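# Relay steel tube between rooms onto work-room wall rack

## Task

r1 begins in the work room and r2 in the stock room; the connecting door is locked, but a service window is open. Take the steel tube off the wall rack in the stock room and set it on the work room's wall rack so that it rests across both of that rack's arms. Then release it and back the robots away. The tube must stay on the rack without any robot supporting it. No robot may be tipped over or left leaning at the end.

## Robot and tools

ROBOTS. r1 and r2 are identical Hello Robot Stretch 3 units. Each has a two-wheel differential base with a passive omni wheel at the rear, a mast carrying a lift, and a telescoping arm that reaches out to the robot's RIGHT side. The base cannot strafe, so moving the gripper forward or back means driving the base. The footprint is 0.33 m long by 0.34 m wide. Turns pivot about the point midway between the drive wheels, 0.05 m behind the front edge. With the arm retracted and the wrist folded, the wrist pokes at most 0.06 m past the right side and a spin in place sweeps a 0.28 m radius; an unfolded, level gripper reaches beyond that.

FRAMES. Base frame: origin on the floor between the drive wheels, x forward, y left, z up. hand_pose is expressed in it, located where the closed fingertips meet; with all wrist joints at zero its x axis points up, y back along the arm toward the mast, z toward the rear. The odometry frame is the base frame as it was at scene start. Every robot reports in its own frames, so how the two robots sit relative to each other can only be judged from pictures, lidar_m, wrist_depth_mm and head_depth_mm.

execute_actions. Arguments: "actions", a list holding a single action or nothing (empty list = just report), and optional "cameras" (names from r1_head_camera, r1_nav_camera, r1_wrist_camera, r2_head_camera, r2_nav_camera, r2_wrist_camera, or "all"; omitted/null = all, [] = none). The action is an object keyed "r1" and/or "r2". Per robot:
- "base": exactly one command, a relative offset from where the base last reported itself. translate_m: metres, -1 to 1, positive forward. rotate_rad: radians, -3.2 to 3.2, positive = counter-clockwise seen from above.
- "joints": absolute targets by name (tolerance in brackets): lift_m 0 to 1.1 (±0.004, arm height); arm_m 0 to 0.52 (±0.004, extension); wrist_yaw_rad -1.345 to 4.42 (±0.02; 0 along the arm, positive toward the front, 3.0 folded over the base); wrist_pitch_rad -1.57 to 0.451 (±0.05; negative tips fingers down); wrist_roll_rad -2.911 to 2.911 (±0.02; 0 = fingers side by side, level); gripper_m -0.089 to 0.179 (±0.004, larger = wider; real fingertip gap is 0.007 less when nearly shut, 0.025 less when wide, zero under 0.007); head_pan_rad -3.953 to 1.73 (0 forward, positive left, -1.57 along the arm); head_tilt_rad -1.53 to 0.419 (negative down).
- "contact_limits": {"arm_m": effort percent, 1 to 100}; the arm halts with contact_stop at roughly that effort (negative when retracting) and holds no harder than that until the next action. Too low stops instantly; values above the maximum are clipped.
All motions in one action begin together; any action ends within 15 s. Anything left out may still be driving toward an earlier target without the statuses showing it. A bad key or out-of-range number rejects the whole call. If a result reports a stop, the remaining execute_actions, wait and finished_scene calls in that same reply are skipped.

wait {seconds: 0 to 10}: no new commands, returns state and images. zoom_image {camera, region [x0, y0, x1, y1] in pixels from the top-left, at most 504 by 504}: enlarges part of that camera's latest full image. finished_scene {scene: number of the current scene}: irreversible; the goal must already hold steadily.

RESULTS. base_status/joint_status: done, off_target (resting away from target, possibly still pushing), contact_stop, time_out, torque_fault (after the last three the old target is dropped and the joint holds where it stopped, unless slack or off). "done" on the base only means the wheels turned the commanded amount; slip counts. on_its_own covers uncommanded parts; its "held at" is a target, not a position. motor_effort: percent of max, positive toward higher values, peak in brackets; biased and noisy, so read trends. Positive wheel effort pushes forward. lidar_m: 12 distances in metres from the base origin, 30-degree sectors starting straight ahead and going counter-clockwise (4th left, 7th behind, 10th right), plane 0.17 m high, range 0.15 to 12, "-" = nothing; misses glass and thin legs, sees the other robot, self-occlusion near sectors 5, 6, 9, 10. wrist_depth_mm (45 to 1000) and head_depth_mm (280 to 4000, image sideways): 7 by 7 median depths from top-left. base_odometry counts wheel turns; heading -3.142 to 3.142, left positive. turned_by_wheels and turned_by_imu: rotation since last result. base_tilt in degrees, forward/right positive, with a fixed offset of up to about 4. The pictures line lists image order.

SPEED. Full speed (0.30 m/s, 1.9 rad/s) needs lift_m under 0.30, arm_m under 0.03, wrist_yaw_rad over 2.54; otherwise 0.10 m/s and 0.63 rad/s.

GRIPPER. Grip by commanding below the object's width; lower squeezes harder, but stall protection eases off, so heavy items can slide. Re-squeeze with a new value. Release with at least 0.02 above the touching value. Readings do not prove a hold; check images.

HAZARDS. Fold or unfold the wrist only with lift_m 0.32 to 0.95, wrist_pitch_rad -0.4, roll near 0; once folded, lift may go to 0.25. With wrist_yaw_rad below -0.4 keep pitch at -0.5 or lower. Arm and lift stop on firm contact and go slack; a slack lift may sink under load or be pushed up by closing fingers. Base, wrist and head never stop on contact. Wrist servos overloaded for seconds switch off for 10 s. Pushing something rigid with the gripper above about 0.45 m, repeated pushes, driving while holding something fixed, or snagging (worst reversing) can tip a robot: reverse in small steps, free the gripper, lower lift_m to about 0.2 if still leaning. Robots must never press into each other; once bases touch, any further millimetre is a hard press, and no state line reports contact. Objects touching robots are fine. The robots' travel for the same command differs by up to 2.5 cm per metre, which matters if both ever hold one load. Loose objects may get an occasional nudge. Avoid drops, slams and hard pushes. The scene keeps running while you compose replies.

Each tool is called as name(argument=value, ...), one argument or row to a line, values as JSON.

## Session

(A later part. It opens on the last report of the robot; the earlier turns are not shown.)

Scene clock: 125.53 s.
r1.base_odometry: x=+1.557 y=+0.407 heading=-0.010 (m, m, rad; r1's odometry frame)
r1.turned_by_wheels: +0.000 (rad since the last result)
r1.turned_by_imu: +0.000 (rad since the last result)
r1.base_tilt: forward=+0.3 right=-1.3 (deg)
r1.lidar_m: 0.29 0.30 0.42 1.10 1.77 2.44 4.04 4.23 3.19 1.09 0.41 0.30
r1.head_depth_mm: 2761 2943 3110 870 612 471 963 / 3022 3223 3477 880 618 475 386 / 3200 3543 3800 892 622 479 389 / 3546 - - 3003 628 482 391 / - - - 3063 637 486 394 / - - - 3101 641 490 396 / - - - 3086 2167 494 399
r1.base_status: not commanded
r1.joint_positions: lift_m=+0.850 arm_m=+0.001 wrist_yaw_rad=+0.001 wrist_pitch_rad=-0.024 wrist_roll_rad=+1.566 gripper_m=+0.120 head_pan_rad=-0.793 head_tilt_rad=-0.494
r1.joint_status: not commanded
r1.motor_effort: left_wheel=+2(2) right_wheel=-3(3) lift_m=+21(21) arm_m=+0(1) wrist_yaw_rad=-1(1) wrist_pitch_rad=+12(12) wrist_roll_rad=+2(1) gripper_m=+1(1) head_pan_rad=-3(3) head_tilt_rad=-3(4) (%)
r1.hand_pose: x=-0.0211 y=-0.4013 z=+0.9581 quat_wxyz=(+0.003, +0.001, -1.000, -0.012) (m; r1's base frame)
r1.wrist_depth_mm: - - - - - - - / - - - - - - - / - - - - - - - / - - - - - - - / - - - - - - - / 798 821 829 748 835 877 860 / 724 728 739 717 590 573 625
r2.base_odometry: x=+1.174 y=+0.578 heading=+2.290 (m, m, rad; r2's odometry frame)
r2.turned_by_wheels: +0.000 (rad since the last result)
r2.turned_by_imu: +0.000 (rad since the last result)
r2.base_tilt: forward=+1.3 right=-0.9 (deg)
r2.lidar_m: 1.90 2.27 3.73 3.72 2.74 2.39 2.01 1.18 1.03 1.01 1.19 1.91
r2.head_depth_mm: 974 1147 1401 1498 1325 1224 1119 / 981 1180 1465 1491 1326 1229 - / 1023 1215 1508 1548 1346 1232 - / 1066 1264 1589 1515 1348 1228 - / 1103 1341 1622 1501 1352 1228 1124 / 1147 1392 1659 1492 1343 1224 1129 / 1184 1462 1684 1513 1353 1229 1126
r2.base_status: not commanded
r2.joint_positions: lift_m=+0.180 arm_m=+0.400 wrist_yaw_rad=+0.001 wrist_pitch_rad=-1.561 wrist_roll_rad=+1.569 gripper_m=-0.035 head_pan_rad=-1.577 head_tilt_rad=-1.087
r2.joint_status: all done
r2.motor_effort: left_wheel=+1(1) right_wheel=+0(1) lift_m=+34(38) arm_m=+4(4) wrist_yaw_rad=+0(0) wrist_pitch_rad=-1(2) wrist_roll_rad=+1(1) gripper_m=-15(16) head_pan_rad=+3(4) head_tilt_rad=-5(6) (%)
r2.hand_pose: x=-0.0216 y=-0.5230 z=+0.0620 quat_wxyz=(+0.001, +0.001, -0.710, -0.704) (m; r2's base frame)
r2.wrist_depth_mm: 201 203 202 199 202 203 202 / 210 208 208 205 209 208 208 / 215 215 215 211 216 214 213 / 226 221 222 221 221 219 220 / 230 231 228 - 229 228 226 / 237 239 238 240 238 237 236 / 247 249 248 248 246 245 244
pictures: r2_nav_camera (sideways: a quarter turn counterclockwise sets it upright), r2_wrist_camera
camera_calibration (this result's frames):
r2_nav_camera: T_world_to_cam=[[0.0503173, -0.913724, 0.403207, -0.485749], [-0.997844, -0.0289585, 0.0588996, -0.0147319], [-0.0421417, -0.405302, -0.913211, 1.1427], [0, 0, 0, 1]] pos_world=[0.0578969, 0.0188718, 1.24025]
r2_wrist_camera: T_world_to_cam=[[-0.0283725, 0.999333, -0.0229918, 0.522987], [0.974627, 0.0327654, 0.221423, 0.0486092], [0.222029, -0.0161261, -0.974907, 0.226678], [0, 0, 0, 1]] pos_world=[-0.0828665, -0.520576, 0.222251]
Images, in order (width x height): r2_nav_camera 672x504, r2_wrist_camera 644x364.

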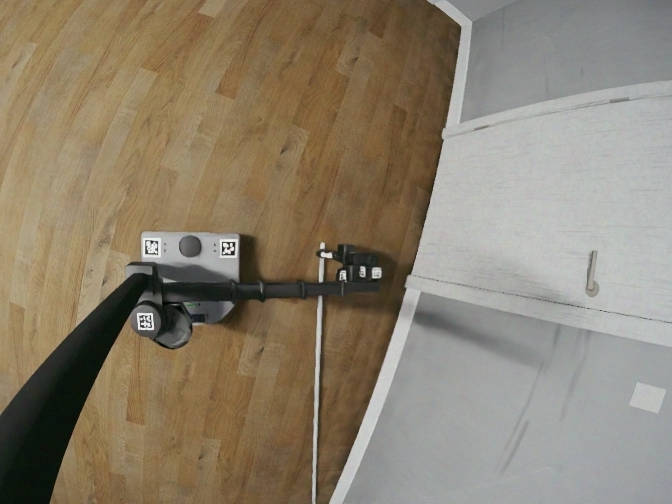

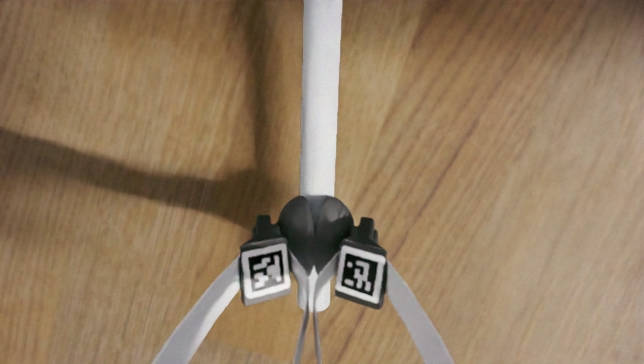

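execute_actions(
  actions=[
    {"r2":{"joints":{"wrist_pitch_rad":-0.8,"arm_m":0.2}}},
  ],
  cameras=["r2_wrist_camera"],
)

execute_actions(
  actions=[
    {"r2":{"joints":{"wrist_pitch_rad":0.35,"arm_m":0.13,"lift_m":0.06}}},
  ],
  cameras=["r2_wrist_camera","r2_nav_camera"],
)

Scene clock: 128.50 s.
r1.base_odometry: x=+1.557 y=+0.407 heading=-0.010 (m, m, rad; r1's odometry frame)
r1.turned_by_wheels: +0.000 (rad since the last result)
r1.turned_by_imu: +0.001 (rad since the last result)
r1.base_tilt: forward=+0.2 right=-1.3 (deg)
r1.lidar_m: 0.29 0.30 0.42 1.10 1.77 2.44 4.04 4.21 3.20 1.09 0.41 0.30
r1.head_depth_mm: 2752 2968 3148 869 611 472 963 / 3010 3179 3485 883 618 476 387 / 3285 3512 3847 892 623 478 389 / 3557 - - 2943 629 483 392 / - - - 3007 636 486 394 / - - - 3062 646 490 396 / - - - 3148 2157 493 399
r1.base_status: not commanded
r1.joint_positions: lift_m=+0.850 arm_m=+0.001 wrist_yaw_rad=+0.001 wrist_pitch_rad=-0.024 wrist_roll_rad=+1.566 gripper_m=+0.120 head_pan_rad=-0.793 head_tilt_rad=-0.494
r1.joint_status: not commanded
r1.motor_effort: left_wheel=+2(2) right_wheel=-3(3) lift_m=+21(21) arm_m=+1(1) wrist_yaw_rad=-1(1) wrist_pitch_rad=+12(12) wrist_roll_rad=+2(2) gripper_m=+1(1) head_pan_rad=-3(2) head_tilt_rad=-3(3) (%)
r1.hand_pose: x=-0.0211 y=-0.4013 z=+0.9581 quat_wxyz=(+0.003, +0.001, -1.000, -0.012) (m; r1's base frame)
r1.wrist_depth_mm: - - - - - - - / - - - - - - - / - - - - - - - / - - - - - - - / - - - - - - - / 784 882 798 740 827 867 848 / 725 730 734 730 594 558 625
r2.base_odometry: x=+1.174 y=+0.578 heading=+2.290 (m, m, rad; r2's odometry frame)
r2.turned_by_wheels: +0.000 (rad since the last result)
r2.turned_by_imu: +0.000 (rad since the last result)
r2.base_tilt: forward=+1.4 right=-0.9 (deg)
r2.lidar_m: 1.90 2.27 3.71 3.73 2.73 2.39 2.01 1.18 1.03 1.01 1.19 1.91
r2.head_depth_mm: 977 1147 1390 1479 1342 1223 1112 / 982 1173 1455 1488 1348 1224 - / 1026 1219 1511 1485 1395 1225 - / 1062 1269 1581 1500 1368 1228 - / 1098 1325 1622 1497 1346 1222 1124 / 1140 1400 1650 1507 1347 1224 1123 / 1189 1454 1679 1507 1343 1225 1129
r2.base_status: not commanded
r2.joint_positions: lift_m=+0.180 arm_m=+0.200 wrist_yaw_rad=-0.001 wrist_pitch_rad=-0.813 wrist_roll_rad=+1.573 gripper_m=-0.035 head_pan_rad=-1.577 head_tilt_rad=-1.087
r2.joint_status: all done
r2.motor_effort: left_wheel=+0(1) right_wheel=-1(1) lift_m=+32(35) arm_m=-2(2) wrist_yaw_rad=+0(1) wrist_pitch_rad=+5(5) wrist_roll_rad=-1(2) gripper_m=-12(16) head_pan_rad=+4(4) head_tilt_rad=-6(5) (%)
r2.hand_pose: x=-0.0216 y=-0.5036 z=+0.1157 quat_wxyz=(-0.001, -0.001, -0.918, -0.396) (m; r2's base frame)
r2.wrist_depth_mm: 477 508 381 290 234 197 169 / 492 523 397 297 239 200 173 / 522 573 407 307 246 205 175 / 553 615 433 314 252 209 178 / 578 647 467 - 258 212 180 / 622 687 520 - 256 218 184 / 662 753 459 344 283 222 187
pictures: r2_wrist_camera
camera_calibration (this result's frames):
r2_wrist_camera: T_world_to_cam=[[-0.0239357, 0.717376, -0.696274, 0.440837], [0.974788, 0.171301, 0.142983, 0.114947], [0.221845, -0.675298, -0.70339, -0.0840033], [0, 0, 0, 1]] pos_world=[-0.0828614, -0.392664, 0.231421]
Images, in order (width x height): r2_wrist_camera 644x364.

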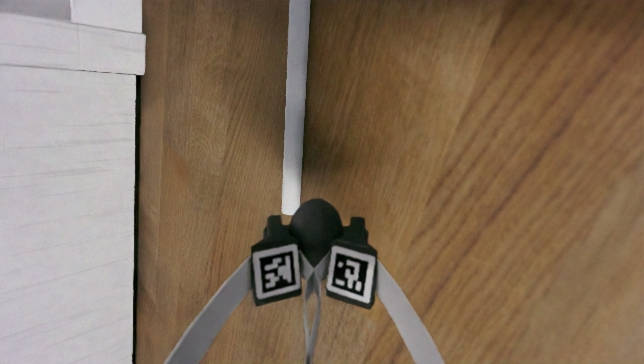

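Scene clock: 130.43 s.
r1.base_odometry: x=+1.557 y=+0.407 heading=-0.010 (m, m, rad; r1's odometry frame)
r1.turned_by_wheels: +0.000 (rad since the last result)
r1.turned_by_imu: +0.001 (rad since the last result)
r1.base_tilt: forward=+0.3 right=-1.2 (deg)
r1.lidar_m: 0.29 0.30 0.42 1.11 1.76 2.45 4.04 4.22 3.21 1.09 0.41 0.30
r1.head_depth_mm: 2747 2968 3124 870 612 473 966 / 2935 3185 3457 883 617 475 387 / 3266 3474 3780 892 624 478 389 / 3627 - - 2969 630 483 392 / - - - 3042 634 486 394 / - - - 3085 642 489 397 / - - - 3119 2156 494 398
r1.base_status: not commanded
r1.joint_positions: lift_m=+0.850 arm_m=+0.001 wrist_yaw_rad=+0.001 wrist_pitch_rad=-0.024 wrist_roll_rad=+1.566 gripper_m=+0.120 head_pan_rad=-0.793 head_tilt_rad=-0.494
r1.joint_status: not commanded
r1.motor_effort: left_wheel=+2(2) right_wheel=-3(3) lift_m=+21(21) arm_m=+0(0) wrist_yaw_rad=-1(1) wrist_pitch_rad=+12(12) wrist_roll_rad=+2(2) gripper_m=+1(1) head_pan_rad=-3(3) head_tilt_rad=-4(3) (%)
r1.hand_pose: x=-0.0211 y=-0.4013 z=+0.9581 quat_wxyz=(+0.003, +0.001, -1.000, -0.012) (m; r1's base frame)
r1.wrist_depth_mm: - - - - - - - / - - - - - - - / - - - - - - - / - - - - - - - / - - - - - - - / 807 844 801 736 843 848 829 / 714 747 725 723 599 567 617
r2.base_odometry: x=+1.174 y=+0.578 heading=+2.290 (m, m, rad; r2's odometry frame)
r2.turned_by_wheels: +0.000 (rad since the last result)
r2.turned_by_imu: +0.000 (rad since the last result)
r2.base_tilt: forward=+1.3 right=-0.9 (deg)
r2.lidar_m: 1.90 2.27 3.72 3.72 2.73 2.38 2.01 1.18 1.03 1.00 1.19 1.91
r2.head_depth_mm: 973 1150 1401 1491 1341 1219 1124 / 984 1177 1459 1486 1356 1219 - / 1024 1218 1501 1498 1338 1215 - / 1058 1270 1579 1489 1360 1234 - / 1100 1330 1626 1497 1350 1228 1121 / 1146 1390 1665 1500 1358 1233 1127 / 1189 1448 1677 1493 1349 1228 1127
r2.base_status: not commanded
r2.joint_positions: lift_m=+0.060 arm_m=+0.130 wrist_yaw_rad=-0.001 wrist_pitch_rad=+0.326 wrist_roll_rad=+1.573 gripper_m=-0.035 head_pan_rad=-1.577 head_tilt_rad=-1.087
r2.joint_status: all done
r2.motor_effort: left_wheel=+1(1) right_wheel=-1(1) lift_m=+26(25) arm_m=-2(2) wrist_yaw_rad=+0(0) wrist_pitch_rad=+9(8) wrist_roll_rad=-2(2) gripper_m=-12(13) head_pan_rad=+4(4) head_tilt_rad=-6(5) (%)
r2.hand_pose: x=-0.0214 y=-0.5257 z=+0.2579 quat_wxyz=(+0.000, +0.000, -0.987, +0.162) (m; r2's base frame)
r2.wrist_depth_mm: 812 753 671 619 575 532 479 / 873 827 690 662 600 546 465 / 981 855 780 711 669 597 456 / - 997 862 798 709 637 445 / - - 929 - 758 690 434 / - - - - 843 756 417 / - - - - 907 789 410
pictures: r2_nav_camera (sideways: a quarter turn counterclockwise sets it upright), r2_wrist_camera
camera_calibration (this result's frames):
r2_nav_camera: T_world_to_cam=[[0.0503177, -0.913724, 0.403207, -0.485749], [-0.997844, -0.0289589, 0.0588996, -0.0147319], [-0.0421415, -0.405302, -0.913211, 1.1427], [0, 0, 0, 1]] pos_world=[0.0578969, 0.0188718, 1.24025]
r2_wrist_camera: T_world_to_cam=[[-0.024685, -0.332644, -0.942729, 0.0673062], [0.974611, 0.201913, -0.0967653, 0.176174], [0.222538, -0.921184, 0.319214, -0.391965], [0, 0, 0, 1]] pos_world=[-0.082813, -0.374254, 0.20562]
Images, in order (width x height): r2_nav_camera 672x504, r2_wrist_camera 644x364.

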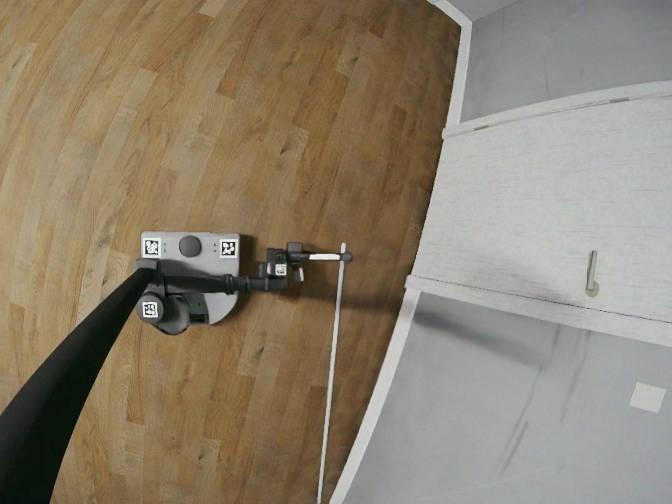

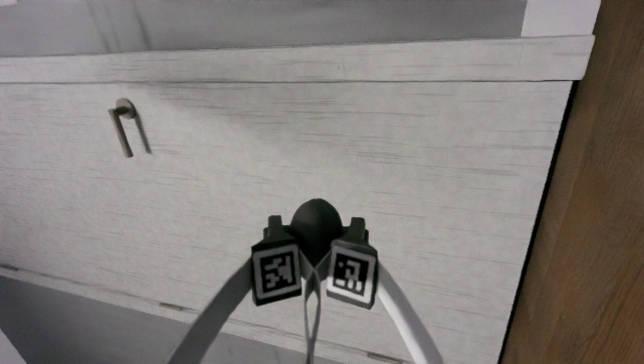

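execute_actions(
  actions=[
    {"r2":{"base":{"translate_m":-0.03},"joints":{"lift_m":0.2,"arm_m":0.5,"gripper_m":0.07}}},
  ],
  cameras=[],
)

execute_actions(
  actions=[
    {"r2":{"joints":{"wrist_pitch_rad":-1.565}}},
  ],
  cameras=["r2_wrist_camera"],
)

Scene clock: 134.63 s.
r1.base_odometry: x=+1.557 y=+0.407 heading=-0.010 (m, m, rad; r1's odometry frame)
r1.turned_by_wheels: +0.000 (rad since the last result)
r1.turned_by_imu: +0.001 (rad since the last result)
r1.base_tilt: forward=+0.3 right=-1.2 (deg)
r1.lidar_m: 0.29 0.30 0.42 1.10 1.77 2.44 4.05 4.21 3.20 1.09 0.41 0.30
r1.head_depth_mm: 2799 2948 3166 867 611 473 967 / 2984 3192 3481 882 617 476 386 / 3258 3515 3831 892 622 479 389 / 3549 - - 2988 631 483 392 / - - - 3040 636 486 394 / - - - 3074 645 490 396 / - - - 3138 2176 493 399
r1.base_status: not commanded
r1.joint_positions: lift_m=+0.850 arm_m=+0.001 wrist_yaw_rad=+0.001 wrist_pitch_rad=-0.024 wrist_roll_rad=+1.566 gripper_m=+0.120 head_pan_rad=-0.793 head_tilt_rad=-0.494
r1.joint_status: not commanded
r1.motor_effort: left_wheel=+2(2) right_wheel=-3(2) lift_m=+21(21) arm_m=+0(0) wrist_yaw_rad=-1(1) wrist_pitch_rad=+12(12) wrist_roll_rad=+2(2) gripper_m=+1(2) head_pan_rad=-3(3) head_tilt_rad=-3(2) (%)
r1.hand_pose: x=-0.0211 y=-0.4013 z=+0.9581 quat_wxyz=(+0.003, +0.001, -1.000, -0.012) (m; r1's base frame)
r1.wrist_depth_mm: - - - - - - - / - - - - - - - / - - - - - - - / - - - - - - - / - - - - - - - / 791 814 806 763 839 858 866 / 729 749 745 718 581 560 623
r2.base_odometry: x=+1.194 y=+0.555 heading=+2.290 (m, m, rad; r2's odometry frame)
r2.turned_by_wheels: +0.000 (rad since the last result)
r2.turned_by_imu: +0.000 (rad since the last result)
r2.base_tilt: forward=+1.3 right=-0.9 (deg)
r2.lidar_m: 1.93 2.29 3.73 3.72 2.69 2.35 2.00 1.17 1.02 1.00 1.18 1.94
r2.head_depth_mm: 963 1140 1386 1498 1338 1228 1122 / 986 1172 1454 1490 1347 1219 - / 1012 1205 1475 1467 1343 1241 - / 1048 1257 1559 1510 1346 1229 - / 1087 1315 1585 1496 1345 1225 1124 / 1132 1384 1635 1498 1345 1223 1118 / 1175 1446 1665 1503 1351 1223 1128
r2.base_status: done
r2.joint_positions: lift_m=+0.200 arm_m=+0.500 wrist_yaw_rad=+0.000 wrist_pitch_rad=+0.329 wrist_roll_rad=+1.573 gripper_m=+0.070 head_pan_rad=-1.577 head_tilt_rad=-1.087
r2.joint_status: all done
r2.motor_effort: left_wheel=+1(2) right_wheel=-1(4) lift_m=+32(33) arm_m=+4(4) wrist_yaw_rad=+0(1) wrist_pitch_rad=+8(9) wrist_roll_rad=-1(1) gripper_m=+1(81) head_pan_rad=+5(3) head_tilt_rad=-5(6) (%)
r2.hand_pose: x=-0.0214 y=-0.8951 z=+0.3982 quat_wxyz=(+0.000, +0.000, -0.987, +0.163) (m; r2's base frame)
r2.wrist_depth_mm: 334 295 264 243 224 208 196 / 349 321 289 262 243 222 209 / 410 360 322 295 267 249 230 / 462 402 355 319 289 265 247 / 522 449 387 350 307 288 263 / 605 517 431 387 362 310 285 / 736 591 498 440 380 329 307
pictures: none
No camera images: the call's "cameras" was empty. Leave "cameras" out to get every camera's image.

Scene clock: 136.40 s.
r1.base_odometry: x=+1.557 y=+0.407 heading=-0.010 (m, m, rad; r1's odometry frame)
r1.turned_by_wheels: +0.000 (rad since the last result)
r1.turned_by_imu: +0.000 (rad since the last result)
r1.base_tilt: forward=+0.3 right=-1.2 (deg)
r1.lidar_m: 0.29 0.30 0.42 1.10 1.77 2.44 4.05 4.23 3.21 1.08 0.41 0.30
r1.head_depth_mm: 2745 2929 3170 868 613 471 965 / 3017 3232 3418 883 617 475 387 / 3273 3527 3777 895 622 479 389 / 3530 - - 2988 630 483 391 / - - - 3057 636 486 394 / - - - 3076 643 489 396 / - - - 3102 2137 493 399
r1.base_status: not commanded
r1.joint_positions: lift_m=+0.850 arm_m=+0.001 wrist_yaw_rad=+0.001 wrist_pitch_rad=-0.024 wrist_roll_rad=+1.566 gripper_m=+0.120 head_pan_rad=-0.793 head_tilt_rad=-0.494
r1.joint_status: not commanded
r1.motor_effort: left_wheel=+2(2) right_wheel=-3(3) lift_m=+20(21) arm_m=+0(0) wrist_yaw_rad=-1(1) wrist_pitch_rad=+12(12) wrist_roll_rad=+2(2) gripper_m=+1(1) head_pan_rad=-3(3) head_tilt_rad=-4(2) (%)
r1.hand_pose: x=-0.0211 y=-0.4013 z=+0.9581 quat_wxyz=(+0.003, +0.001, -1.000, -0.012) (m; r1's base frame)
r1.wrist_depth_mm: - - - - - - - / - - - - - - - / - - - - - - - / - - - - - - - / - - - - - - - / 794 851 812 757 810 879 845 / 738 713 721 730 584 563 620
r2.base_odometry: x=+1.194 y=+0.555 heading=+2.290 (m, m, rad; r2's odometry frame)
r2.turned_by_wheels: +0.000 (rad since the last result)
r2.turned_by_imu: +0.000 (rad since the last result)
r2.base_tilt: forward=+1.3 right=-0.9 (deg)
r2.lidar_m: 1.93 2.30 3.72 3.72 2.69 2.35 1.98 1.17 1.02 1.00 1.18 1.94
r2.head_depth_mm: 965 1137 1385 1493 1344 1228 1121 / 984 1172 1451 1489 1351 1228 - / 1013 1208 1480 1449 1346 1235 - / 1051 1254 1578 1497 1347 1229 - / 1092 1326 1596 1493 1344 1234 1126 / 1130 1381 1636 1498 1345 1226 1123 / 1168 1447 1667 1506 1345 1222 1127
r2.base_status: not commanded
r2.joint_positions: lift_m=+0.200 arm_m=+0.500 wrist_yaw_rad=+0.000 wrist_pitch_rad=-1.556 wrist_roll_rad=+1.573 gripper_m=+0.070 head_pan_rad=-1.577 head_tilt_rad=-1.087
r2.joint_status: all done
r2.motor_effort: left_wheel=+1(1) right_wheel=-1(1) lift_m=+31(32) arm_m=+4(3) wrist_yaw_rad=+1(0) wrist_pitch_rad=-3(9) wrist_roll_rad=-1(2) gripper_m=+1(0) head_pan_rad=+4(4) head_tilt_rad=-6(6) (%)
r2.hand_pose: x=-0.0215 y=-0.6242 z=+0.0820 quat_wxyz=(+0.000, -0.001, -0.712, -0.702) (m; r2's base frame)
r2.wrist_depth_mm: 223 222 221 220 220 219 219 / 231 230 227 225 227 225 227 / 238 236 237 233 234 230 233 / 245 245 243 241 241 240 240 / 254 253 252 250 249 248 248 / 263 264 263 259 261 258 258 / 272 270 271 269 270 271 266
pictures: r2_wrist_camera
camera_calibration (this result's frames):
r2_wrist_camera: T_world_to_cam=[[-0.0233517, 0.999344, -0.0276993, 0.62508], [0.974772, 0.028912, 0.221323, 0.0450694], [0.221978, -0.0218323, -0.974807, 0.241003], [0, 0, 0, 1]] pos_world=[-0.0828331, -0.620711, 0.242271]
Images, in order (width x height): r2_wrist_camera 644x364.

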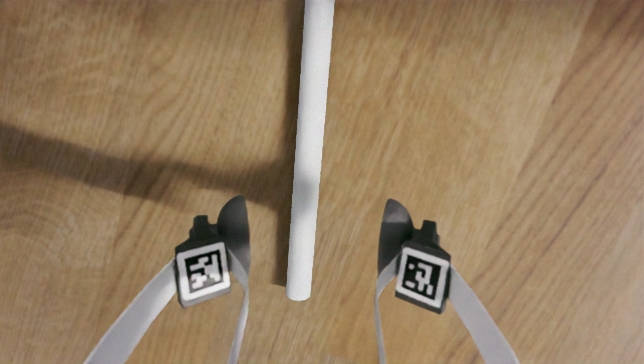

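execute_actions(
  actions=[
    {"r2":{"joints":{"lift_m":0.143,"arm_m":0.51}}},
  ],
  cameras=[],
)

execute_actions(
  actions=[
    {"r2":{"joints":{"arm_m":0.13,"gripper_m":0.05}}},
  ],
  cameras=["r2_wrist_camera","r2_nav_camera"],
)

Scene clock: 137.97 s.
r1.base_odometry: x=+1.557 y=+0.407 heading=-0.010 (m, m, rad; r1's odometry frame)
r1.turned_by_wheels: +0.000 (rad since the last result)
r1.turned_by_imu: +0.000 (rad since the last result)
r1.base_tilt: forward=+0.3 right=-1.3 (deg)
r1.lidar_m: 0.29 0.30 0.42 1.10 1.77 2.44 4.05 4.22 3.22 1.09 0.41 0.30
r1.head_depth_mm: 2758 2943 3145 870 612 471 964 / 3018 3189 3488 884 620 475 387 / 3290 3448 3836 892 622 480 389 / 3572 - - 2985 629 482 392 / - - - 3039 636 487 393 / - - - 3079 644 490 396 / - - - 3102 2164 494 399
r1.base_status: not commanded
r1.joint_positions: lift_m=+0.850 arm_m=+0.001 wrist_yaw_rad=+0.001 wrist_pitch_rad=-0.024 wrist_roll_rad=+1.566 gripper_m=+0.120 head_pan_rad=-0.793 head_tilt_rad=-0.494
r1.joint_status: not commanded
r1.motor_effort: left_wheel=+2(2) right_wheel=-3(2) lift_m=+21(21) arm_m=+0(1) wrist_yaw_rad=-1(1) wrist_pitch_rad=+12(12) wrist_roll_rad=+2(2) gripper_m=+1(1) head_pan_rad=-3(3) head_tilt_rad=-4(3) (%)
r1.hand_pose: x=-0.0211 y=-0.4013 z=+0.9581 quat_wxyz=(+0.003, +0.001, -1.000, -0.012) (m; r1's base frame)
r1.wrist_depth_mm: - - - - - - - / - - - - - - - / - - - - - - - / - - - - - - - / - - - - - - - / 818 839 804 767 827 868 854 / 731 745 731 736 600 558 630
r2.base_odometry: x=+1.194 y=+0.555 heading=+2.290 (m, m, rad; r2's odometry frame)
r2.turned_by_wheels: +0.000 (rad since the last result)
r2.turned_by_imu: +0.000 (rad since the last result)
r2.base_tilt: forward=+1.4 right=-0.9 (deg)
r2.lidar_m: 1.93 2.29 3.72 3.73 2.70 2.36 1.99 1.17 1.02 1.00 1.18 1.94
r2.head_depth_mm: 964 1132 1384 1495 1348 1228 1125 / 988 1178 1455 1497 1340 1221 - / 1010 1202 1494 1449 1342 1226 - / 1048 1269 1573 1494 1347 1222 - / 1092 1314 1601 1506 1353 1222 1122 / 1133 1380 1626 1498 1346 1221 1118 / 1176 1445 1658 1496 1354 1223 1125
r2.base_status: not commanded
r2.joint_positions: lift_m=+0.143 arm_m=+0.510 wrist_yaw_rad=+0.000 wrist_pitch_rad=-1.557 wrist_roll_rad=+1.573 gripper_m=+0.070 head_pan_rad=-1.577 head_tilt_rad=-1.087
r2.joint_status: all done
r2.motor_effort: left_wheel=+1(2) right_wheel=-1(1) lift_m=+26(25) arm_m=+4(4) wrist_yaw_rad=+0(0) wrist_pitch_rad=-3(3) wrist_roll_rad=-1(1) gripper_m=+0(0) head_pan_rad=+4(4) head_tilt_rad=-6(5) (%)
r2.hand_pose: x=-0.0215 y=-0.6339 z=+0.0253 quat_wxyz=(+0.000, -0.001, -0.712, -0.702) (m; r2's base frame)
r2.wrist_depth_mm: 167 169 168 165 167 166 166 / 175 174 173 171 172 172 171 / 180 179 179 177 178 177 176 / 186 185 186 182 183 183 183 / 191 192 189 188 189 189 189 / 199 198 199 195 198 195 195 / 206 206 205 203 203 204 204
pictures: none
No camera images: the call's "cameras" was empty. Leave "cameras" out to get every camera's image.

Scene clock: 141.97 s.
r1.base_odometry: x=+1.557 y=+0.407 heading=-0.010 (m, m, rad; r1's odometry frame)
r1.turned_by_wheels: +0.000 (rad since the last result)
r1.turned_by_imu: +0.001 (rad since the last result)
r1.base_tilt: forward=+0.3 right=-1.3 (deg)
r1.lidar_m: 0.29 0.30 0.42 1.10 1.77 2.44 4.03 4.21 3.20 1.09 0.41 0.30
r1.head_depth_mm: 2781 2940 3185 870 613 472 967 / 3033 3258 3478 880 617 476 387 / 3261 3543 3803 893 623 479 389 / 3599 - - 2996 630 482 391 / - - - 3048 636 487 394 / - - - 3039 642 490 396 / - - - 3134 2150 494 399
r1.base_status: not commanded
r1.joint_positions: lift_m=+0.850 arm_m=+0.001 wrist_yaw_rad=+0.001 wrist_pitch_rad=-0.024 wrist_roll_rad=+1.566 gripper_m=+0.120 head_pan_rad=-0.793 head_tilt_rad=-0.494
r1.joint_status: not commanded
r1.motor_effort: left_wheel=+2(2) right_wheel=-2(2) lift_m=+20(21) arm_m=+1(0) wrist_yaw_rad=+0(1) wrist_pitch_rad=+12(12) wrist_roll_rad=+2(2) gripper_m=+1(1) head_pan_rad=-2(3) head_tilt_rad=-3(5) (%)
r1.hand_pose: x=-0.0211 y=-0.4013 z=+0.9581 quat_wxyz=(+0.003, +0.001, -1.000, -0.012) (m; r1's base frame)
r1.wrist_depth_mm: - - - - - - - / - - - - - - - / - - - - - - - / - - - - - - - / - - - - - - - / 788 821 797 753 838 862 828 / 742 752 738 746 589 559 626
r2.base_odometry: x=+1.194 y=+0.555 heading=+2.290 (m, m, rad; r2's odometry frame)
r2.turned_by_wheels: +0.000 (rad since the last result)
r2.turned_by_imu: +0.000 (rad since the last result)
r2.base_tilt: forward=+1.4 right=-0.9 (deg)
r2.lidar_m: 1.93 2.30 3.73 3.72 2.69 2.35 1.99 1.17 1.02 1.03 1.18 1.94
r2.head_depth_mm: 964 1139 1384 1485 1346 1226 1113 / 985 1172 1449 1487 1349 1222 - / 1011 1210 1498 1485 1357 1205 - / 1053 1263 1569 1497 1355 1225 - / 1094 1316 1591 1500 1349 1227 1130 / 1129 1387 1646 1501 1350 1226 1125 / 1176 1453 1671 1502 1357 1233 1127
r2.base_status: not commanded
r2.joint_positions: lift_m=+0.143 arm_m=+0.130 wrist_yaw_rad=+0.000 wrist_pitch_rad=-1.563 wrist_roll_rad=+1.572 gripper_m=+0.050 head_pan_rad=-1.577 head_tilt_rad=-1.087
r2.joint_status: all done
r2.motor_effort: left_wheel=+2(2) right_wheel=-1(1) lift_m=+26(26) arm_m=-3(3) wrist_yaw_rad=+0(0) wrist_pitch_rad=-1(8) wrist_roll_rad=-1(2) gripper_m=+0(72) head_pan_rad=+3(4) head_tilt_rad=-5(4) (%)
r2.hand_pose: x=-0.0215 y=-0.2528 z=+0.0254 quat_wxyz=(+0.000, -0.001, -0.710, -0.705) (m; r2's base frame)
r2.wrist_depth_mm: 168 169 168 167 169 168 - / 175 174 174 172 173 172 - / 179 180 180 178 179 178 - / 187 185 185 183 185 185 - / 192 192 189 191 190 - - / 199 197 202 196 200 - - / 207 205 205 204 207 - -
pictures: r2_nav_camera (sideways: a quarter turn counterclockwise sets it upright), r2_wrist_camera
camera_calibration (this result's frames):
r2_nav_camera: T_world_to_cam=[[0.0503213, -0.913724, 0.403207, -0.485749], [-0.997844, -0.0289628, 0.0588996, -0.0147319], [-0.0421399, -0.405302, -0.913211, 1.1427], [0, 0, 0, 1]] pos_world=[0.0578969, 0.018872, 1.24025]
r2_wrist_camera: T_world_to_cam=[[-0.0242962, 0.999497, -0.0203764, 0.252164], [0.974746, 0.0282107, 0.221527, 0.0466788], [0.22199, -0.0144796, -0.974941, 0.195806], [0, 0, 0, 1]] pos_world=[-0.0828403, -0.250519, 0.185697]
Images, in order (width x height): r2_nav_camera 672x504, r2_wrist_camera 644x364.

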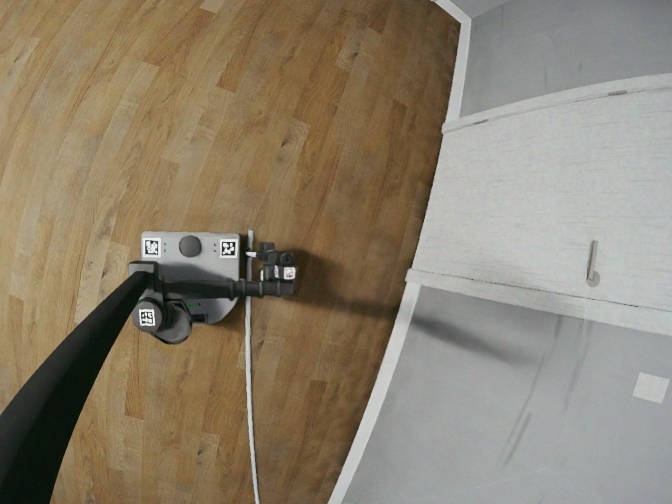

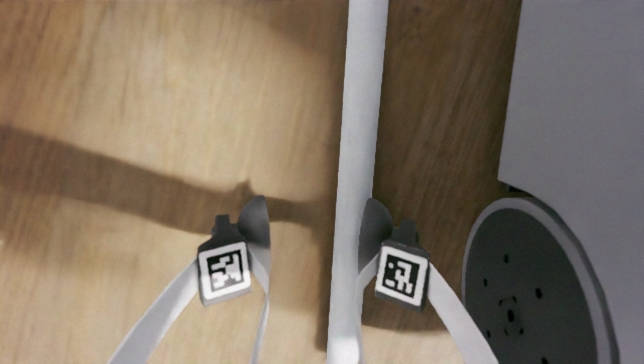

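It rolled parallel.

execute_actions(
  actions=[
    {"r2":{"joints":{"lift_m":0.141,"arm_m":0.12,"gripper_m":-0.036}}},
  ],
  cameras=[],
)

execute_actions(
  actions=[
    {"r2":{"joints":{"lift_m":0.27}}},
  ],
  cameras=["r2_wrist_camera"],
)

execute_actions(
  actions=[
    {"r2":{"joints":{"arm_m":0.0}}},
  ],
  cameras=["r2_wrist_camera","r2_nav_camera"],
)

Scene clock: 143.50 s.
r1.base_odometry: x=+1.557 y=+0.407 heading=-0.010 (m, m, rad; r1's odometry frame)
r1.turned_by_wheels: +0.000 (rad since the last result)
r1.turned_by_imu: +0.000 (rad since the last result)
r1.base_tilt: forward=+0.3 right=-1.2 (deg)
r1.lidar_m: 0.29 0.30 0.42 1.10 1.76 2.44 4.02 4.23 3.22 1.09 0.41 0.30
r1.head_depth_mm: 2796 2982 3168 870 612 472 964 / 3006 3213 3439 883 618 474 388 / 3291 3553 3853 893 623 480 389 / 3618 - - 3017 631 482 392 / - - - 3041 637 485 395 / - - - 3093 642 490 396 / - - - 3122 2141 494 399
r1.base_status: not commanded
r1.joint_positions: lift_m=+0.850 arm_m=+0.001 wrist_yaw_rad=+0.001 wrist_pitch_rad=-0.024 wrist_roll_rad=+1.566 gripper_m=+0.120 head_pan_rad=-0.793 head_tilt_rad=-0.494
r1.joint_status: not commanded
r1.motor_effort: left_wheel=+2(2) right_wheel=-2(3) lift_m=+21(21) arm_m=+0(0) wrist_yaw_rad=-1(1) wrist_pitch_rad=+12(12) wrist_roll_rad=+2(2) gripper_m=+1(1) head_pan_rad=-3(3) head_tilt_rad=-3(4) (%)
r1.hand_pose: x=-0.0211 y=-0.4013 z=+0.9581 quat_wxyz=(+0.003, +0.001, -1.000, -0.012) (m; r1's base frame)
r1.wrist_depth_mm: - - - - - - - / - - - - - - - / - - - - - - - / - - - - - - - / - - - - - - - / 806 826 809 737 829 882 835 / 730 732 739 740 589 579 627
r2.base_odometry: x=+1.194 y=+0.555 heading=+2.290 (m, m, rad; r2's odometry frame)
r2.turned_by_wheels: +0.000 (rad since the last result)
r2.turned_by_imu: +0.000 (rad since the last result)
r2.base_tilt: forward=+1.3 right=-0.9 (deg)
r2.lidar_m: 1.93 2.29 3.73 3.73 2.70 2.36 1.99 1.17 1.02 1.03 1.18 1.94
r2.head_depth_mm: 965 1140 1380 1481 1339 1219 1114 / 986 1180 1452 1486 1345 1226 - / 1017 1206 1499 1499 1335 - - / 1049 1268 1568 1498 1345 1213 - / 1098 1312 1606 1498 1353 1224 1118 / 1127 1384 1641 1492 1355 1232 1122 / 1176 1450 1661 1509 1351 1223 1135
r2.base_status: not commanded
r2.joint_positions: lift_m=+0.141 arm_m=+0.120 wrist_yaw_rad=-0.001 wrist_pitch_rad=-1.568 wrist_roll_rad=+1.574 gripper_m=-0.035 head_pan_rad=-1.577 head_tilt_rad=-1.087
r2.joint_status: all done
r2.motor_effort: left_wheel=+2(2) right_wheel=+0(1) lift_m=+21(26) arm_m=-2(3) wrist_yaw_rad=+0(0) wrist_pitch_rad=+1(2) wrist_roll_rad=-3(2) gripper_m=-17(91) head_pan_rad=+4(4) head_tilt_rad=-4(6) (%)
r2.hand_pose: x=-0.0215 y=-0.2416 z=+0.0237 quat_wxyz=(-0.001, -0.002, -0.708, -0.706) (m; r2's base frame)
r2.wrist_depth_mm: 168 166 167 165 166 167 - / 173 172 173 170 172 173 - / 179 179 178 175 178 - - / 183 183 183 181 184 - - / 190 189 191 - 189 - - / 197 197 197 198 196 - - / 205 204 204 202 204 - -
pictures: none
No camera images: the call's "cameras" was empty. Leave "cameras" out to get every camera's image.

Scene clock: 145.50 s.
r1.base_odometry: x=+1.557 y=+0.407 heading=-0.010 (m, m, rad; r1's odometry frame)
r1.turned_by_wheels: +0.000 (rad since the last result)
r1.turned_by_imu: +0.001 (rad since the last result)
r1.base_tilt: forward=+0.3 right=-1.3 (deg)
r1.lidar_m: 0.29 0.30 0.42 1.10 1.77 2.44 4.04 4.21 3.20 1.09 0.41 0.30
r1.head_depth_mm: 2782 2941 3164 868 612 472 962 / 3000 3184 3470 879 618 475 386 / 3242 3541 3840 892 624 478 389 / 3569 - - 3004 631 482 391 / - - - 3019 637 487 393 / - - - 3101 641 490 396 / - - - 3116 2160 493 399
r1.base_status: not commanded
r1.joint_positions: lift_m=+0.850 arm_m=+0.001 wrist_yaw_rad=+0.001 wrist_pitch_rad=-0.024 wrist_roll_rad=+1.566 gripper_m=+0.120 head_pan_rad=-0.793 head_tilt_rad=-0.494
r1.joint_status: not commanded
r1.motor_effort: left_wheel=+2(2) right_wheel=-3(3) lift_m=+20(21) arm_m=+0(0) wrist_yaw_rad=+0(1) wrist_pitch_rad=+12(12) wrist_roll_rad=+2(2) gripper_m=+1(1) head_pan_rad=-3(3) head_tilt_rad=-3(2) (%)
r1.hand_pose: x=-0.0211 y=-0.4013 z=+0.9581 quat_wxyz=(+0.003, +0.001, -1.000, -0.012) (m; r1's base frame)
r1.wrist_depth_mm: - - - - - - - / - - - - - - - / - - - - - - - / - - - - - - - / - - - - - - - / 805 813 819 754 830 874 841 / 725 752 727 725 591 570 638
r2.base_odometry: x=+1.194 y=+0.555 heading=+2.290 (m, m, rad; r2's odometry frame)
r2.turned_by_wheels: +0.000 (rad since the last result)
r2.turned_by_imu: +0.000 (rad since the last result)
r2.base_tilt: forward=+1.4 right=-0.9 (deg)
r2.lidar_m: 1.93 2.30 3.74 3.73 2.69 2.36 1.99 1.17 1.02 1.02 1.18 1.93
r2.head_depth_mm: 970 1134 1382 1499 1354 1219 1116 / 988 1175 1452 1488 1351 1211 - / 1011 1206 1498 1492 1362 1205 - / 1056 1261 1575 1490 1335 1203 - / 1091 1317 1606 1491 1342 1227 1122 / 1135 1381 1647 1502 1348 1227 1125 / 1177 1455 1667 1506 1353 1229 1123
r2.base_status: not commanded
r2.joint_positions: lift_m=+0.270 arm_m=+0.120 wrist_yaw_rad=-0.001 wrist_pitch_rad=-1.561 wrist_roll_rad=+1.574 gripper_m=-0.035 head_pan_rad=-1.577 head_tilt_rad=-1.087
r2.joint_status: all done
r2.motor_effort: left_wheel=+2(1) right_wheel=-1(1) lift_m=+31(37) arm_m=-1(2) wrist_yaw_rad=+1(1) wrist_pitch_rad=-1(2) wrist_roll_rad=-3(3) gripper_m=-12(17) head_pan_rad=+5(4) head_tilt_rad=-4(6) (%)
r2.hand_pose: x=-0.0215 y=-0.2431 z=+0.1521 quat_wxyz=(-0.001, -0.002, -0.710, -0.704) (m; r2's base frame)
r2.wrist_depth_mm: 289 290 286 288 285 - - / 296 299 294 299 296 - - / 309 304 308 303 308 - - / 320 316 319 313 317 - - / 324 331 328 - 329 - - / 343 340 338 - 339 - - / 355 354 351 349 349 - -
pictures: r2_wrist_camera
camera_calibration (this result's frames):
r2_wrist_camera: T_world_to_cam=[[-0.0215173, 0.999525, -0.0220526, 0.245445], [0.974818, 0.0258723, 0.221494, 0.0177532], [0.22196, -0.0167313, -0.974912, 0.318928], [0, 0, 0, 1]] pos_world=[-0.0828139, -0.240452, 0.312407]
Images, in order (width x height): r2_wrist_camera 644x364.

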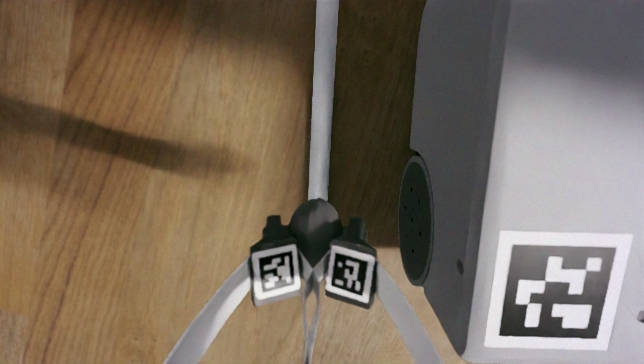

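Scene clock: 147.63 s.
r1.base_odometry: x=+1.557 y=+0.407 heading=-0.010 (m, m, rad; r1's odometry frame)
r1.turned_by_wheels: +0.000 (rad since the last result)
r1.turned_by_imu: +0.001 (rad since the last result)
r1.base_tilt: forward=+0.3 right=-1.3 (deg)
r1.lidar_m: 0.29 0.30 0.42 1.11 1.77 2.44 4.04 4.20 3.21 1.09 0.41 0.30
r1.head_depth_mm: 2775 2954 3166 870 613 472 967 / 2963 3189 3498 883 617 476 387 / 3262 3514 3808 893 623 478 389 / 3562 - - 3021 629 482 392 / - - - 3081 637 486 394 / - - - 3067 645 490 396 / - - - 3121 2174 494 399
r1.base_status: not commanded
r1.joint_positions: lift_m=+0.850 arm_m=+0.001 wrist_yaw_rad=+0.001 wrist_pitch_rad=-0.024 wrist_roll_rad=+1.566 gripper_m=+0.120 head_pan_rad=-0.793 head_tilt_rad=-0.494
r1.joint_status: not commanded
r1.motor_effort: left_wheel=+2(2) right_wheel=-2(2) lift_m=+20(20) arm_m=+1(0) wrist_yaw_rad=+0(0) wrist_pitch_rad=+12(12) wrist_roll_rad=+2(2) gripper_m=+1(1) head_pan_rad=-3(3) head_tilt_rad=-4(3) (%)
r1.hand_pose: x=-0.0211 y=-0.4013 z=+0.9581 quat_wxyz=(+0.003, +0.001, -1.000, -0.012) (m; r1's base frame)
r1.wrist_depth_mm: - - - - - - - / - - - - - - - / - - - - - - - / - - - - - - - / - - - - - - - / 793 849 807 741 853 858 850 / 712 747 731 719 603 560 639
r2.base_odometry: x=+1.194 y=+0.555 heading=+2.290 (m, m, rad; r2's odometry frame)
r2.turned_by_wheels: +0.000 (rad since the last result)
r2.turned_by_imu: +0.000 (rad since the last result)
r2.base_tilt: forward=+1.3 right=-0.9 (deg)
r2.lidar_m: 1.93 2.29 3.72 3.73 2.70 2.36 1.99 1.17 1.02 1.03 1.18 1.94
r2.head_depth_mm: 964 1142 1383 1489 1341 1216 1123 / 989 1175 1450 1486 1347 1235 - / 1014 1208 1493 1493 1344 1254 - / 1049 1259 1572 1499 1349 1241 - / 1095 1316 1606 1503 1345 1221 1126 / 1136 1384 1638 1503 1355 1222 1123 / 1170 1453 1665 1501 1345 1226 1126
r2.base_status: not commanded
r2.joint_positions: lift_m=+0.270 arm_m=+0.001 wrist_yaw_rad=-0.001 wrist_pitch_rad=-1.363 wrist_roll_rad=+1.572 gripper_m=-0.035 head_pan_rad=-1.577 head_tilt_rad=-1.087
r2.joint_status: all done
r2.on_its_own: arm_m is at rest, and its effort (-15) is outside its rest range (-14 to +14); wrist_pitch_rad is at rest, and its effort (-75) is outside its rest range (-20 to +32)
r2.motor_effort: left_wheel=+2(1) right_wheel=-1(1) lift_m=+33(33) arm_m=-15(15) wrist_yaw_rad=+0(1) wrist_pitch_rad=-75(76) wrist_roll_rad=-1(2) gripper_m=-23(22) head_pan_rad=+4(4) head_tilt_rad=-7(4) (%)
r2.hand_pose: x=-0.0216 y=-0.1753 z=+0.1528 quat_wxyz=(-0.001, -0.001, -0.776, -0.630) (m; r2's base frame)
r2.wrist_depth_mm: 348 325 305 291 - - - / 365 340 319 299 - - - / 381 349 332 310 - - - / 389 369 340 318 - - - / 407 387 357 - - - - / 422 394 370 - - - - / 447 418 381 361 - - -
pictures: r2_nav_camera (sideways: a quarter turn counterclockwise sets it upright), r2_wrist_camera
camera_calibration (this result's frames):
r2_nav_camera: T_world_to_cam=[[0.0503213, -0.913724, 0.403207, -0.485749], [-0.997844, -0.0289628, 0.0588996, -0.0147319], [-0.0421399, -0.405301, -0.913211, 1.1427], [0, 0, 0, 1]] pos_world=[0.0578969, 0.018872, 1.24025]
r2_wrist_camera: T_world_to_cam=[[-0.0232027, 0.975436, -0.219059, 0.203499], [0.974807, 0.0706963, 0.211548, 0.0252738], [0.221838, -0.208632, -0.952502, 0.283659], [0, 0, 0, 1]] pos_world=[-0.0828417, -0.141106, 0.309418]
Images, in order (width x height): r2_nav_camera 672x504, r2_wrist_camera 644x364.

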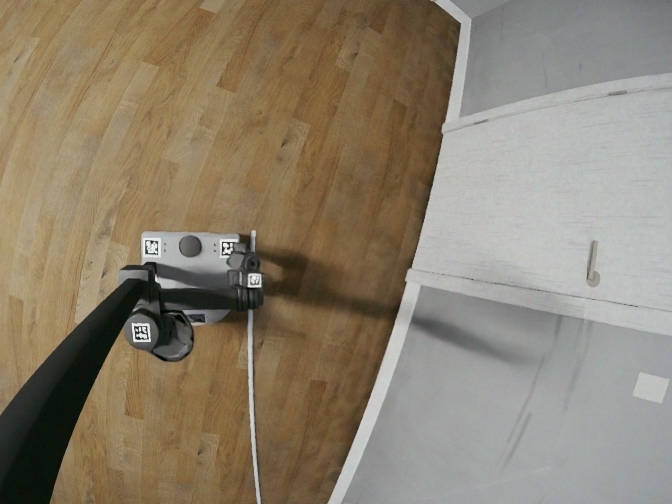

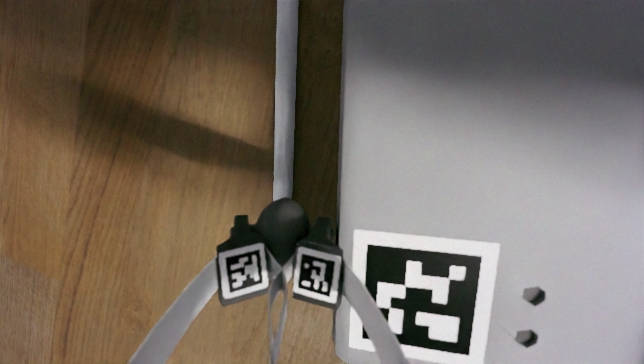

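execute_actions(
  actions=[
    {"r2":{"base":{"translate_m":-0.99},"joints":{"arm_m":0.1,"wrist_pitch_rad":-0.7,"wrist_roll_rad":0,"wrist_yaw_rad":1.57,"gripper_m":0.06,"lift_m":0.2,"head_tilt_rad":-1.3}}},
  ],
  cameras=["r2_wrist_camera","r2_nav_camera"],
)

Scene clock: 159.07 s.
r1.base_odometry: x=+1.557 y=+0.407 heading=-0.010 (m, m, rad; r1's odometry frame)
r1.turned_by_wheels: +0.000 (rad since the last result)
r1.turned_by_imu: +0.003 (rad since the last result)
r1.base_tilt: forward=+0.3 right=-1.2 (deg)
r1.lidar_m: 0.29 0.30 0.42 1.10 1.77 2.43 4.04 4.21 3.21 1.09 0.41 0.30
r1.head_depth_mm: 2769 2978 3157 868 612 472 963 / 3011 3233 3492 879 618 476 386 / 3242 3551 3888 893 622 479 389 / 3529 - - 2972 630 483 391 / - - - 3020 635 486 394 / - - - 3073 643 491 396 / - - - 3146 2160 493 399
r1.base_status: not commanded
r1.joint_positions: lift_m=+0.850 arm_m=+0.001 wrist_yaw_rad=+0.001 wrist_pitch_rad=-0.024 wrist_roll_rad=+1.566 gripper_m=+0.120 head_pan_rad=-0.793 head_tilt_rad=-0.494
r1.joint_status: not commanded
r1.motor_effort: left_wheel=+2(2) right_wheel=-2(3) lift_m=+20(21) arm_m=+0(0) wrist_yaw_rad=-1(1) wrist_pitch_rad=+12(12) wrist_roll_rad=+2(2) gripper_m=+1(2) head_pan_rad=-3(3) head_tilt_rad=-2(4) (%)
r1.hand_pose: x=-0.0211 y=-0.4013 z=+0.9581 quat_wxyz=(+0.003, +0.001, -1.000, -0.012) (m; r1's base frame)
r1.wrist_depth_mm: - - - - - - - / - - - - - - - / - - - - - - - / - - - - - - - / - - - - - - - / 795 829 808 742 822 884 817 / 700 711 742 716 591 572 638
r2.base_odometry: x=+1.846 y=-0.190 heading=+2.290 (m, m, rad; r2's odometry frame)
r2.turned_by_wheels: +0.000 (rad since the last result)
r2.turned_by_imu: -0.008 (rad since the last result)
r2.base_tilt: forward=+1.4 right=-0.9 (deg)
r2.lidar_m: 2.89 3.40 4.00 2.76 1.61 1.40 1.41 0.86 0.75 0.75 0.88 1.50
r2.head_depth_mm: 805 990 1292 1352 1263 1205 1116 / 835 1040 1352 1356 1275 - - / 872 1092 1402 1362 1287 - - / 902 1147 1428 1355 1275 - 1134 / 941 1208 1443 1365 1275 1200 1136 / 986 1277 1449 1364 1279 1210 1141 / 1027 1351 1461 1357 1268 1219 1141
r2.base_status: done
r2.joint_positions: lift_m=+0.200 arm_m=+0.100 wrist_yaw_rad=+1.568 wrist_pitch_rad=-0.716 wrist_roll_rad=+0.004 gripper_m=+0.060 head_pan_rad=-1.577 head_tilt_rad=-1.284
r2.joint_status: all done
r2.motor_effort: left_wheel=+3(4) right_wheel=-2(3) lift_m=+25(30) arm_m=+4(13) wrist_yaw_rad=+2(3) wrist_pitch_rad=+7(74) wrist_roll_rad=-2(5) gripper_m=+1(80) head_pan_rad=+4(4) head_tilt_rad=-6(22) (%)
r2.hand_pose: x=+0.1561 y=-0.2454 z=+0.1524 quat_wxyz=(+0.644, +0.643, -0.295, +0.291) (m; r2's base frame)
r2.wrist_depth_mm: 557 567 574 578 590 583 583 / 480 496 485 484 489 493 492 / 418 416 421 421 427 426 432 / 371 371 375 370 374 384 385 / 332 338 339 340 343 343 342 / 302 304 297 305 - 305 311 / 278 278 280 273 279 283 279
pictures: r2_nav_camera (sideways: a quarter turn counterclockwise sets it upright), r2_wrist_camera
camera_calibration (this result's frames):
r2_nav_camera: T_world_to_cam=[[0.0500054, -0.974978, 0.216603, -0.24273], [-0.997906, -0.039863, 0.0509465, -0.00436332], [-0.0410372, -0.218697, -0.974929, 1.2228], [0, 0, 0, 1]] pos_world=[0.0579642, 0.0305933, 1.24495]
r2_wrist_camera: T_world_to_cam=[[0.0217645, -0.999728, 0.0084116, -0.25049], [-0.808245, -0.0225467, -0.588414, 0.234491], [0.588444, 0.00600794, -0.808516, 0.202773], [0, 0, 0, 1]] pos_world=[0.0756575, -0.246353, 0.304031]
Images, in order (width x height): r2_nav_camera 672x504, r2_wrist_camera 644x364.

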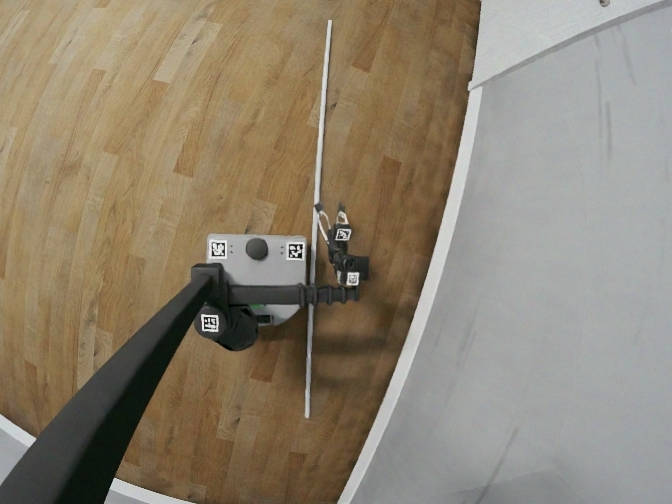

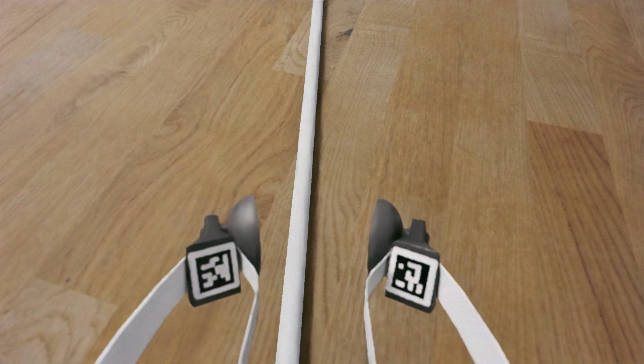

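execute_actions(
  actions=[
    {"r2":{"base":{"translate_m":0.02},"joints":{"wrist_yaw_rad":1.7,"gripper_m":0.07,"lift_m":0.075}}},
  ],
  cameras=[],
)

execute_actions(
  actions=[
    {"r2":{"joints":{"wrist_yaw_rad":1.53,"arm_m":0.14,"gripper_m":0.05,"lift_m":0.06}}},
  ],
  cameras=["r2_wrist_camera"],
)

Scene clock: 163.03 s.
r1.base_odometry: x=+1.557 y=+0.407 heading=-0.010 (m, m, rad; r1's odometry frame)
r1.turned_by_wheels: +0.000 (rad since the last result)
r1.turned_by_imu: +0.001 (rad since the last result)
r1.base_tilt: forward=+0.3 right=-1.2 (deg)
r1.lidar_m: 0.29 0.30 0.42 1.10 1.77 2.44 4.04 4.21 3.20 1.09 0.41 0.30
r1.head_depth_mm: 2746 2915 3164 868 611 472 966 / 2968 3186 3476 881 617 475 387 / 3270 3521 3784 889 625 479 388 / 3571 - - 3006 630 481 392 / - - - 3007 636 487 394 / - - - 3134 644 490 397 / - - - 3118 2155 493 399
r1.base_status: not commanded
r1.joint_positions: lift_m=+0.850 arm_m=+0.001 wrist_yaw_rad=+0.001 wrist_pitch_rad=-0.024 wrist_roll_rad=+1.566 gripper_m=+0.120 head_pan_rad=-0.793 head_tilt_rad=-0.494
r1.joint_status: not commanded
r1.motor_effort: left_wheel=+2(2) right_wheel=-3(3) lift_m=+20(21) arm_m=+0(1) wrist_yaw_rad=+0(1) wrist_pitch_rad=+12(12) wrist_roll_rad=+2(2) gripper_m=+1(1) head_pan_rad=-3(3) head_tilt_rad=-4(3) (%)
r1.hand_pose: x=-0.0211 y=-0.4013 z=+0.9581 quat_wxyz=(+0.003, +0.001, -1.000, -0.012) (m; r1's base frame)
r1.wrist_depth_mm: - - - - - - - / - - - - - - - / - - - - - - - / - - - - - - - / - - - - - - - / 804 816 819 750 806 879 848 / 718 723 753 718 596 557 621
r2.base_odometry: x=+1.832 y=-0.175 heading=+2.290 (m, m, rad; r2's odometry frame)
r2.turned_by_wheels: +0.000 (rad since the last result)
r2.turned_by_imu: +0.000 (rad since the last result)
r2.base_tilt: forward=+1.4 right=-0.9 (deg)
r2.lidar_m: 2.88 3.38 3.98 2.80 1.64 1.42 1.42 0.87 0.76 0.76 0.90 1.51
r2.head_depth_mm: 810 1006 1300 1357 1257 1205 1123 / 843 1052 1357 1349 1278 - 1112 / 876 1097 1408 1355 - - - / 916 1155 1427 1357 1280 - 1132 / 946 1218 1441 1363 1284 1206 1139 / 991 1284 1463 1354 1281 1207 1137 / 1037 1365 1457 1370 1271 1205 1151
r2.base_status: done
r2.joint_positions: lift_m=+0.075 arm_m=+0.100 wrist_yaw_rad=+1.698 wrist_pitch_rad=-0.715 wrist_roll_rad=+0.003 gripper_m=+0.070 head_pan_rad=-1.577 head_tilt_rad=-1.285
r2.joint_status: all done
r2.motor_effort: left_wheel=+2(6) right_wheel=-2(5) lift_m=+25(24) arm_m=+4(4) wrist_yaw_rad=+1(3) wrist_pitch_rad=+6(6) wrist_roll_rad=-1(2) gripper_m=+0(48) head_pan_rad=+4(4) head_tilt_rad=-7(6) (%)
r2.hand_pose: x=+0.1548 y=-0.2224 z=+0.0276 quat_wxyz=(+0.623, +0.661, -0.253, +0.332) (m; r2's base frame)
r2.wrist_depth_mm: 327 330 329 332 331 337 336 / 277 281 281 274 286 284 285 / 244 246 247 242 249 250 249 / 216 217 217 213 221 220 222 / 194 195 199 191 201 197 197 / 176 177 175 174 176 179 180 / 161 163 162 158 164 164 164
pictures: none
No camera images: the call's "cameras" was empty. Leave "cameras" out to get every camera's image.

Scene clock: 164.40 s.
r1.base_odometry: x=+1.557 y=+0.407 heading=-0.010 (m, m, rad; r1's odometry frame)
r1.turned_by_wheels: +0.000 (rad since the last result)
r1.turned_by_imu: +0.000 (rad since the last result)
r1.base_tilt: forward=+0.3 right=-1.3 (deg)
r1.lidar_m: 0.29 0.30 0.42 1.11 1.77 2.44 4.05 4.22 3.19 1.09 0.41 0.30
r1.head_depth_mm: 2790 2973 3159 869 612 473 966 / 2969 3204 3526 883 619 477 387 / 3280 3540 3793 894 624 480 388 / 3589 - - 3004 628 483 391 / - - - 3034 636 486 394 / - - - 3093 643 490 397 / - - - 3126 2147 494 398
r1.base_status: not commanded
r1.joint_positions: lift_m=+0.850 arm_m=+0.001 wrist_yaw_rad=+0.001 wrist_pitch_rad=-0.024 wrist_roll_rad=+1.566 gripper_m=+0.120 head_pan_rad=-0.793 head_tilt_rad=-0.494
r1.joint_status: not commanded
r1.motor_effort: left_wheel=+2(2) right_wheel=-2(2) lift_m=+20(21) arm_m=+1(1) wrist_yaw_rad=-1(1) wrist_pitch_rad=+12(12) wrist_roll_rad=+2(2) gripper_m=+1(1) head_pan_rad=-2(3) head_tilt_rad=-2(2) (%)
r1.hand_pose: x=-0.0211 y=-0.4013 z=+0.9581 quat_wxyz=(+0.003, +0.001, -1.000, -0.012) (m; r1's base frame)
r1.wrist_depth_mm: - - - - - - - / - - - - - - - / - - - - - - - / - - - - - - - / - - - - - - - / 798 836 818 746 812 886 825 / 736 727 728 722 598 555 638
r2.base_odometry: x=+1.832 y=-0.175 heading=+2.290 (m, m, rad; r2's odometry frame)
r2.turned_by_wheels: +0.000 (rad since the last result)
r2.turned_by_imu: +0.000 (rad since the last result)
r2.base_tilt: forward=+1.3 right=-0.9 (deg)
r2.lidar_m: 2.87 3.37 4.00 2.79 1.63 1.42 1.43 0.87 0.75 0.76 0.89 1.52
r2.head_depth_mm: 811 1003 1307 1348 1258 1207 1129 / 841 1053 1363 1354 1274 - 1109 / 878 1102 1405 1367 1278 - - / 914 1158 1415 1370 1282 - 1125 / 950 1220 1439 1360 1288 1203 1137 / 995 1287 1470 1357 1282 1204 1139 / 1036 1360 1463 1367 1281 1200 1145
r2.base_status: not commanded
r2.joint_positions: lift_m=+0.064 arm_m=+0.140 wrist_yaw_rad=+1.540 wrist_pitch_rad=-0.678 wrist_roll_rad=+0.005 gripper_m=+0.050 head_pan_rad=-1.577 head_tilt_rad=-1.285
r2.joint_status: lift_m contact_stop (moved -0.011 of -0.015); the others done
r2.on_its_own: lift_m is slack since a contact_stop, until your next command for it
r2.motor_effort: left_wheel=+3(5) right_wheel=-3(4) lift_m=+28(28) arm_m=+4(8) wrist_yaw_rad=-6(23) wrist_pitch_rad=-8(10) wrist_roll_rad=-3(5) gripper_m=-2(73) head_pan_rad=+5(4) head_tilt_rad=-7(7) (%)
r2.hand_pose: x=+0.1630 y=-0.2905 z=+0.0230 quat_wxyz=(+0.642, +0.634, -0.316, +0.294) (m; r2's base frame)
r2.wrist_depth_mm: 332 335 343 342 346 347 349 / 283 286 284 278 286 287 288 / 242 245 244 239 246 248 249 / 214 215 214 211 216 219 218 / 190 191 194 184 198 193 195 / 172 172 167 166 173 174 174 / 156 156 157 152 157 159 159
pictures: r2_wrist_camera
camera_calibration (this result's frames):
r2_wrist_camera: T_world_to_cam=[[-0.00768321, -0.999939, 0.00793982, -0.289865], [-0.785405, 0.0011199, -0.618981, 0.166759], [0.618934, -0.0109917, -0.785366, 0.0838778], [0, 0, 0, 1]] pos_world=[0.0768313, -0.289112, 0.171397]
Images, in order (width x height): r2_wrist_camera 644x364.

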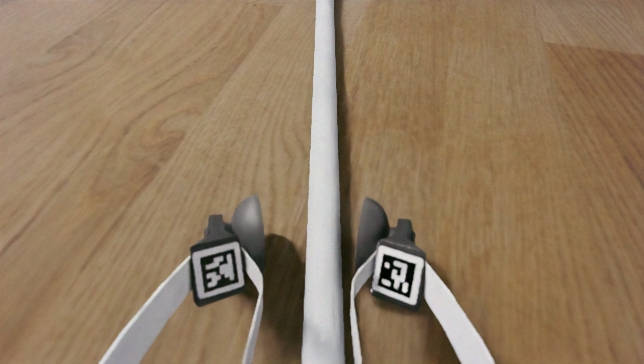

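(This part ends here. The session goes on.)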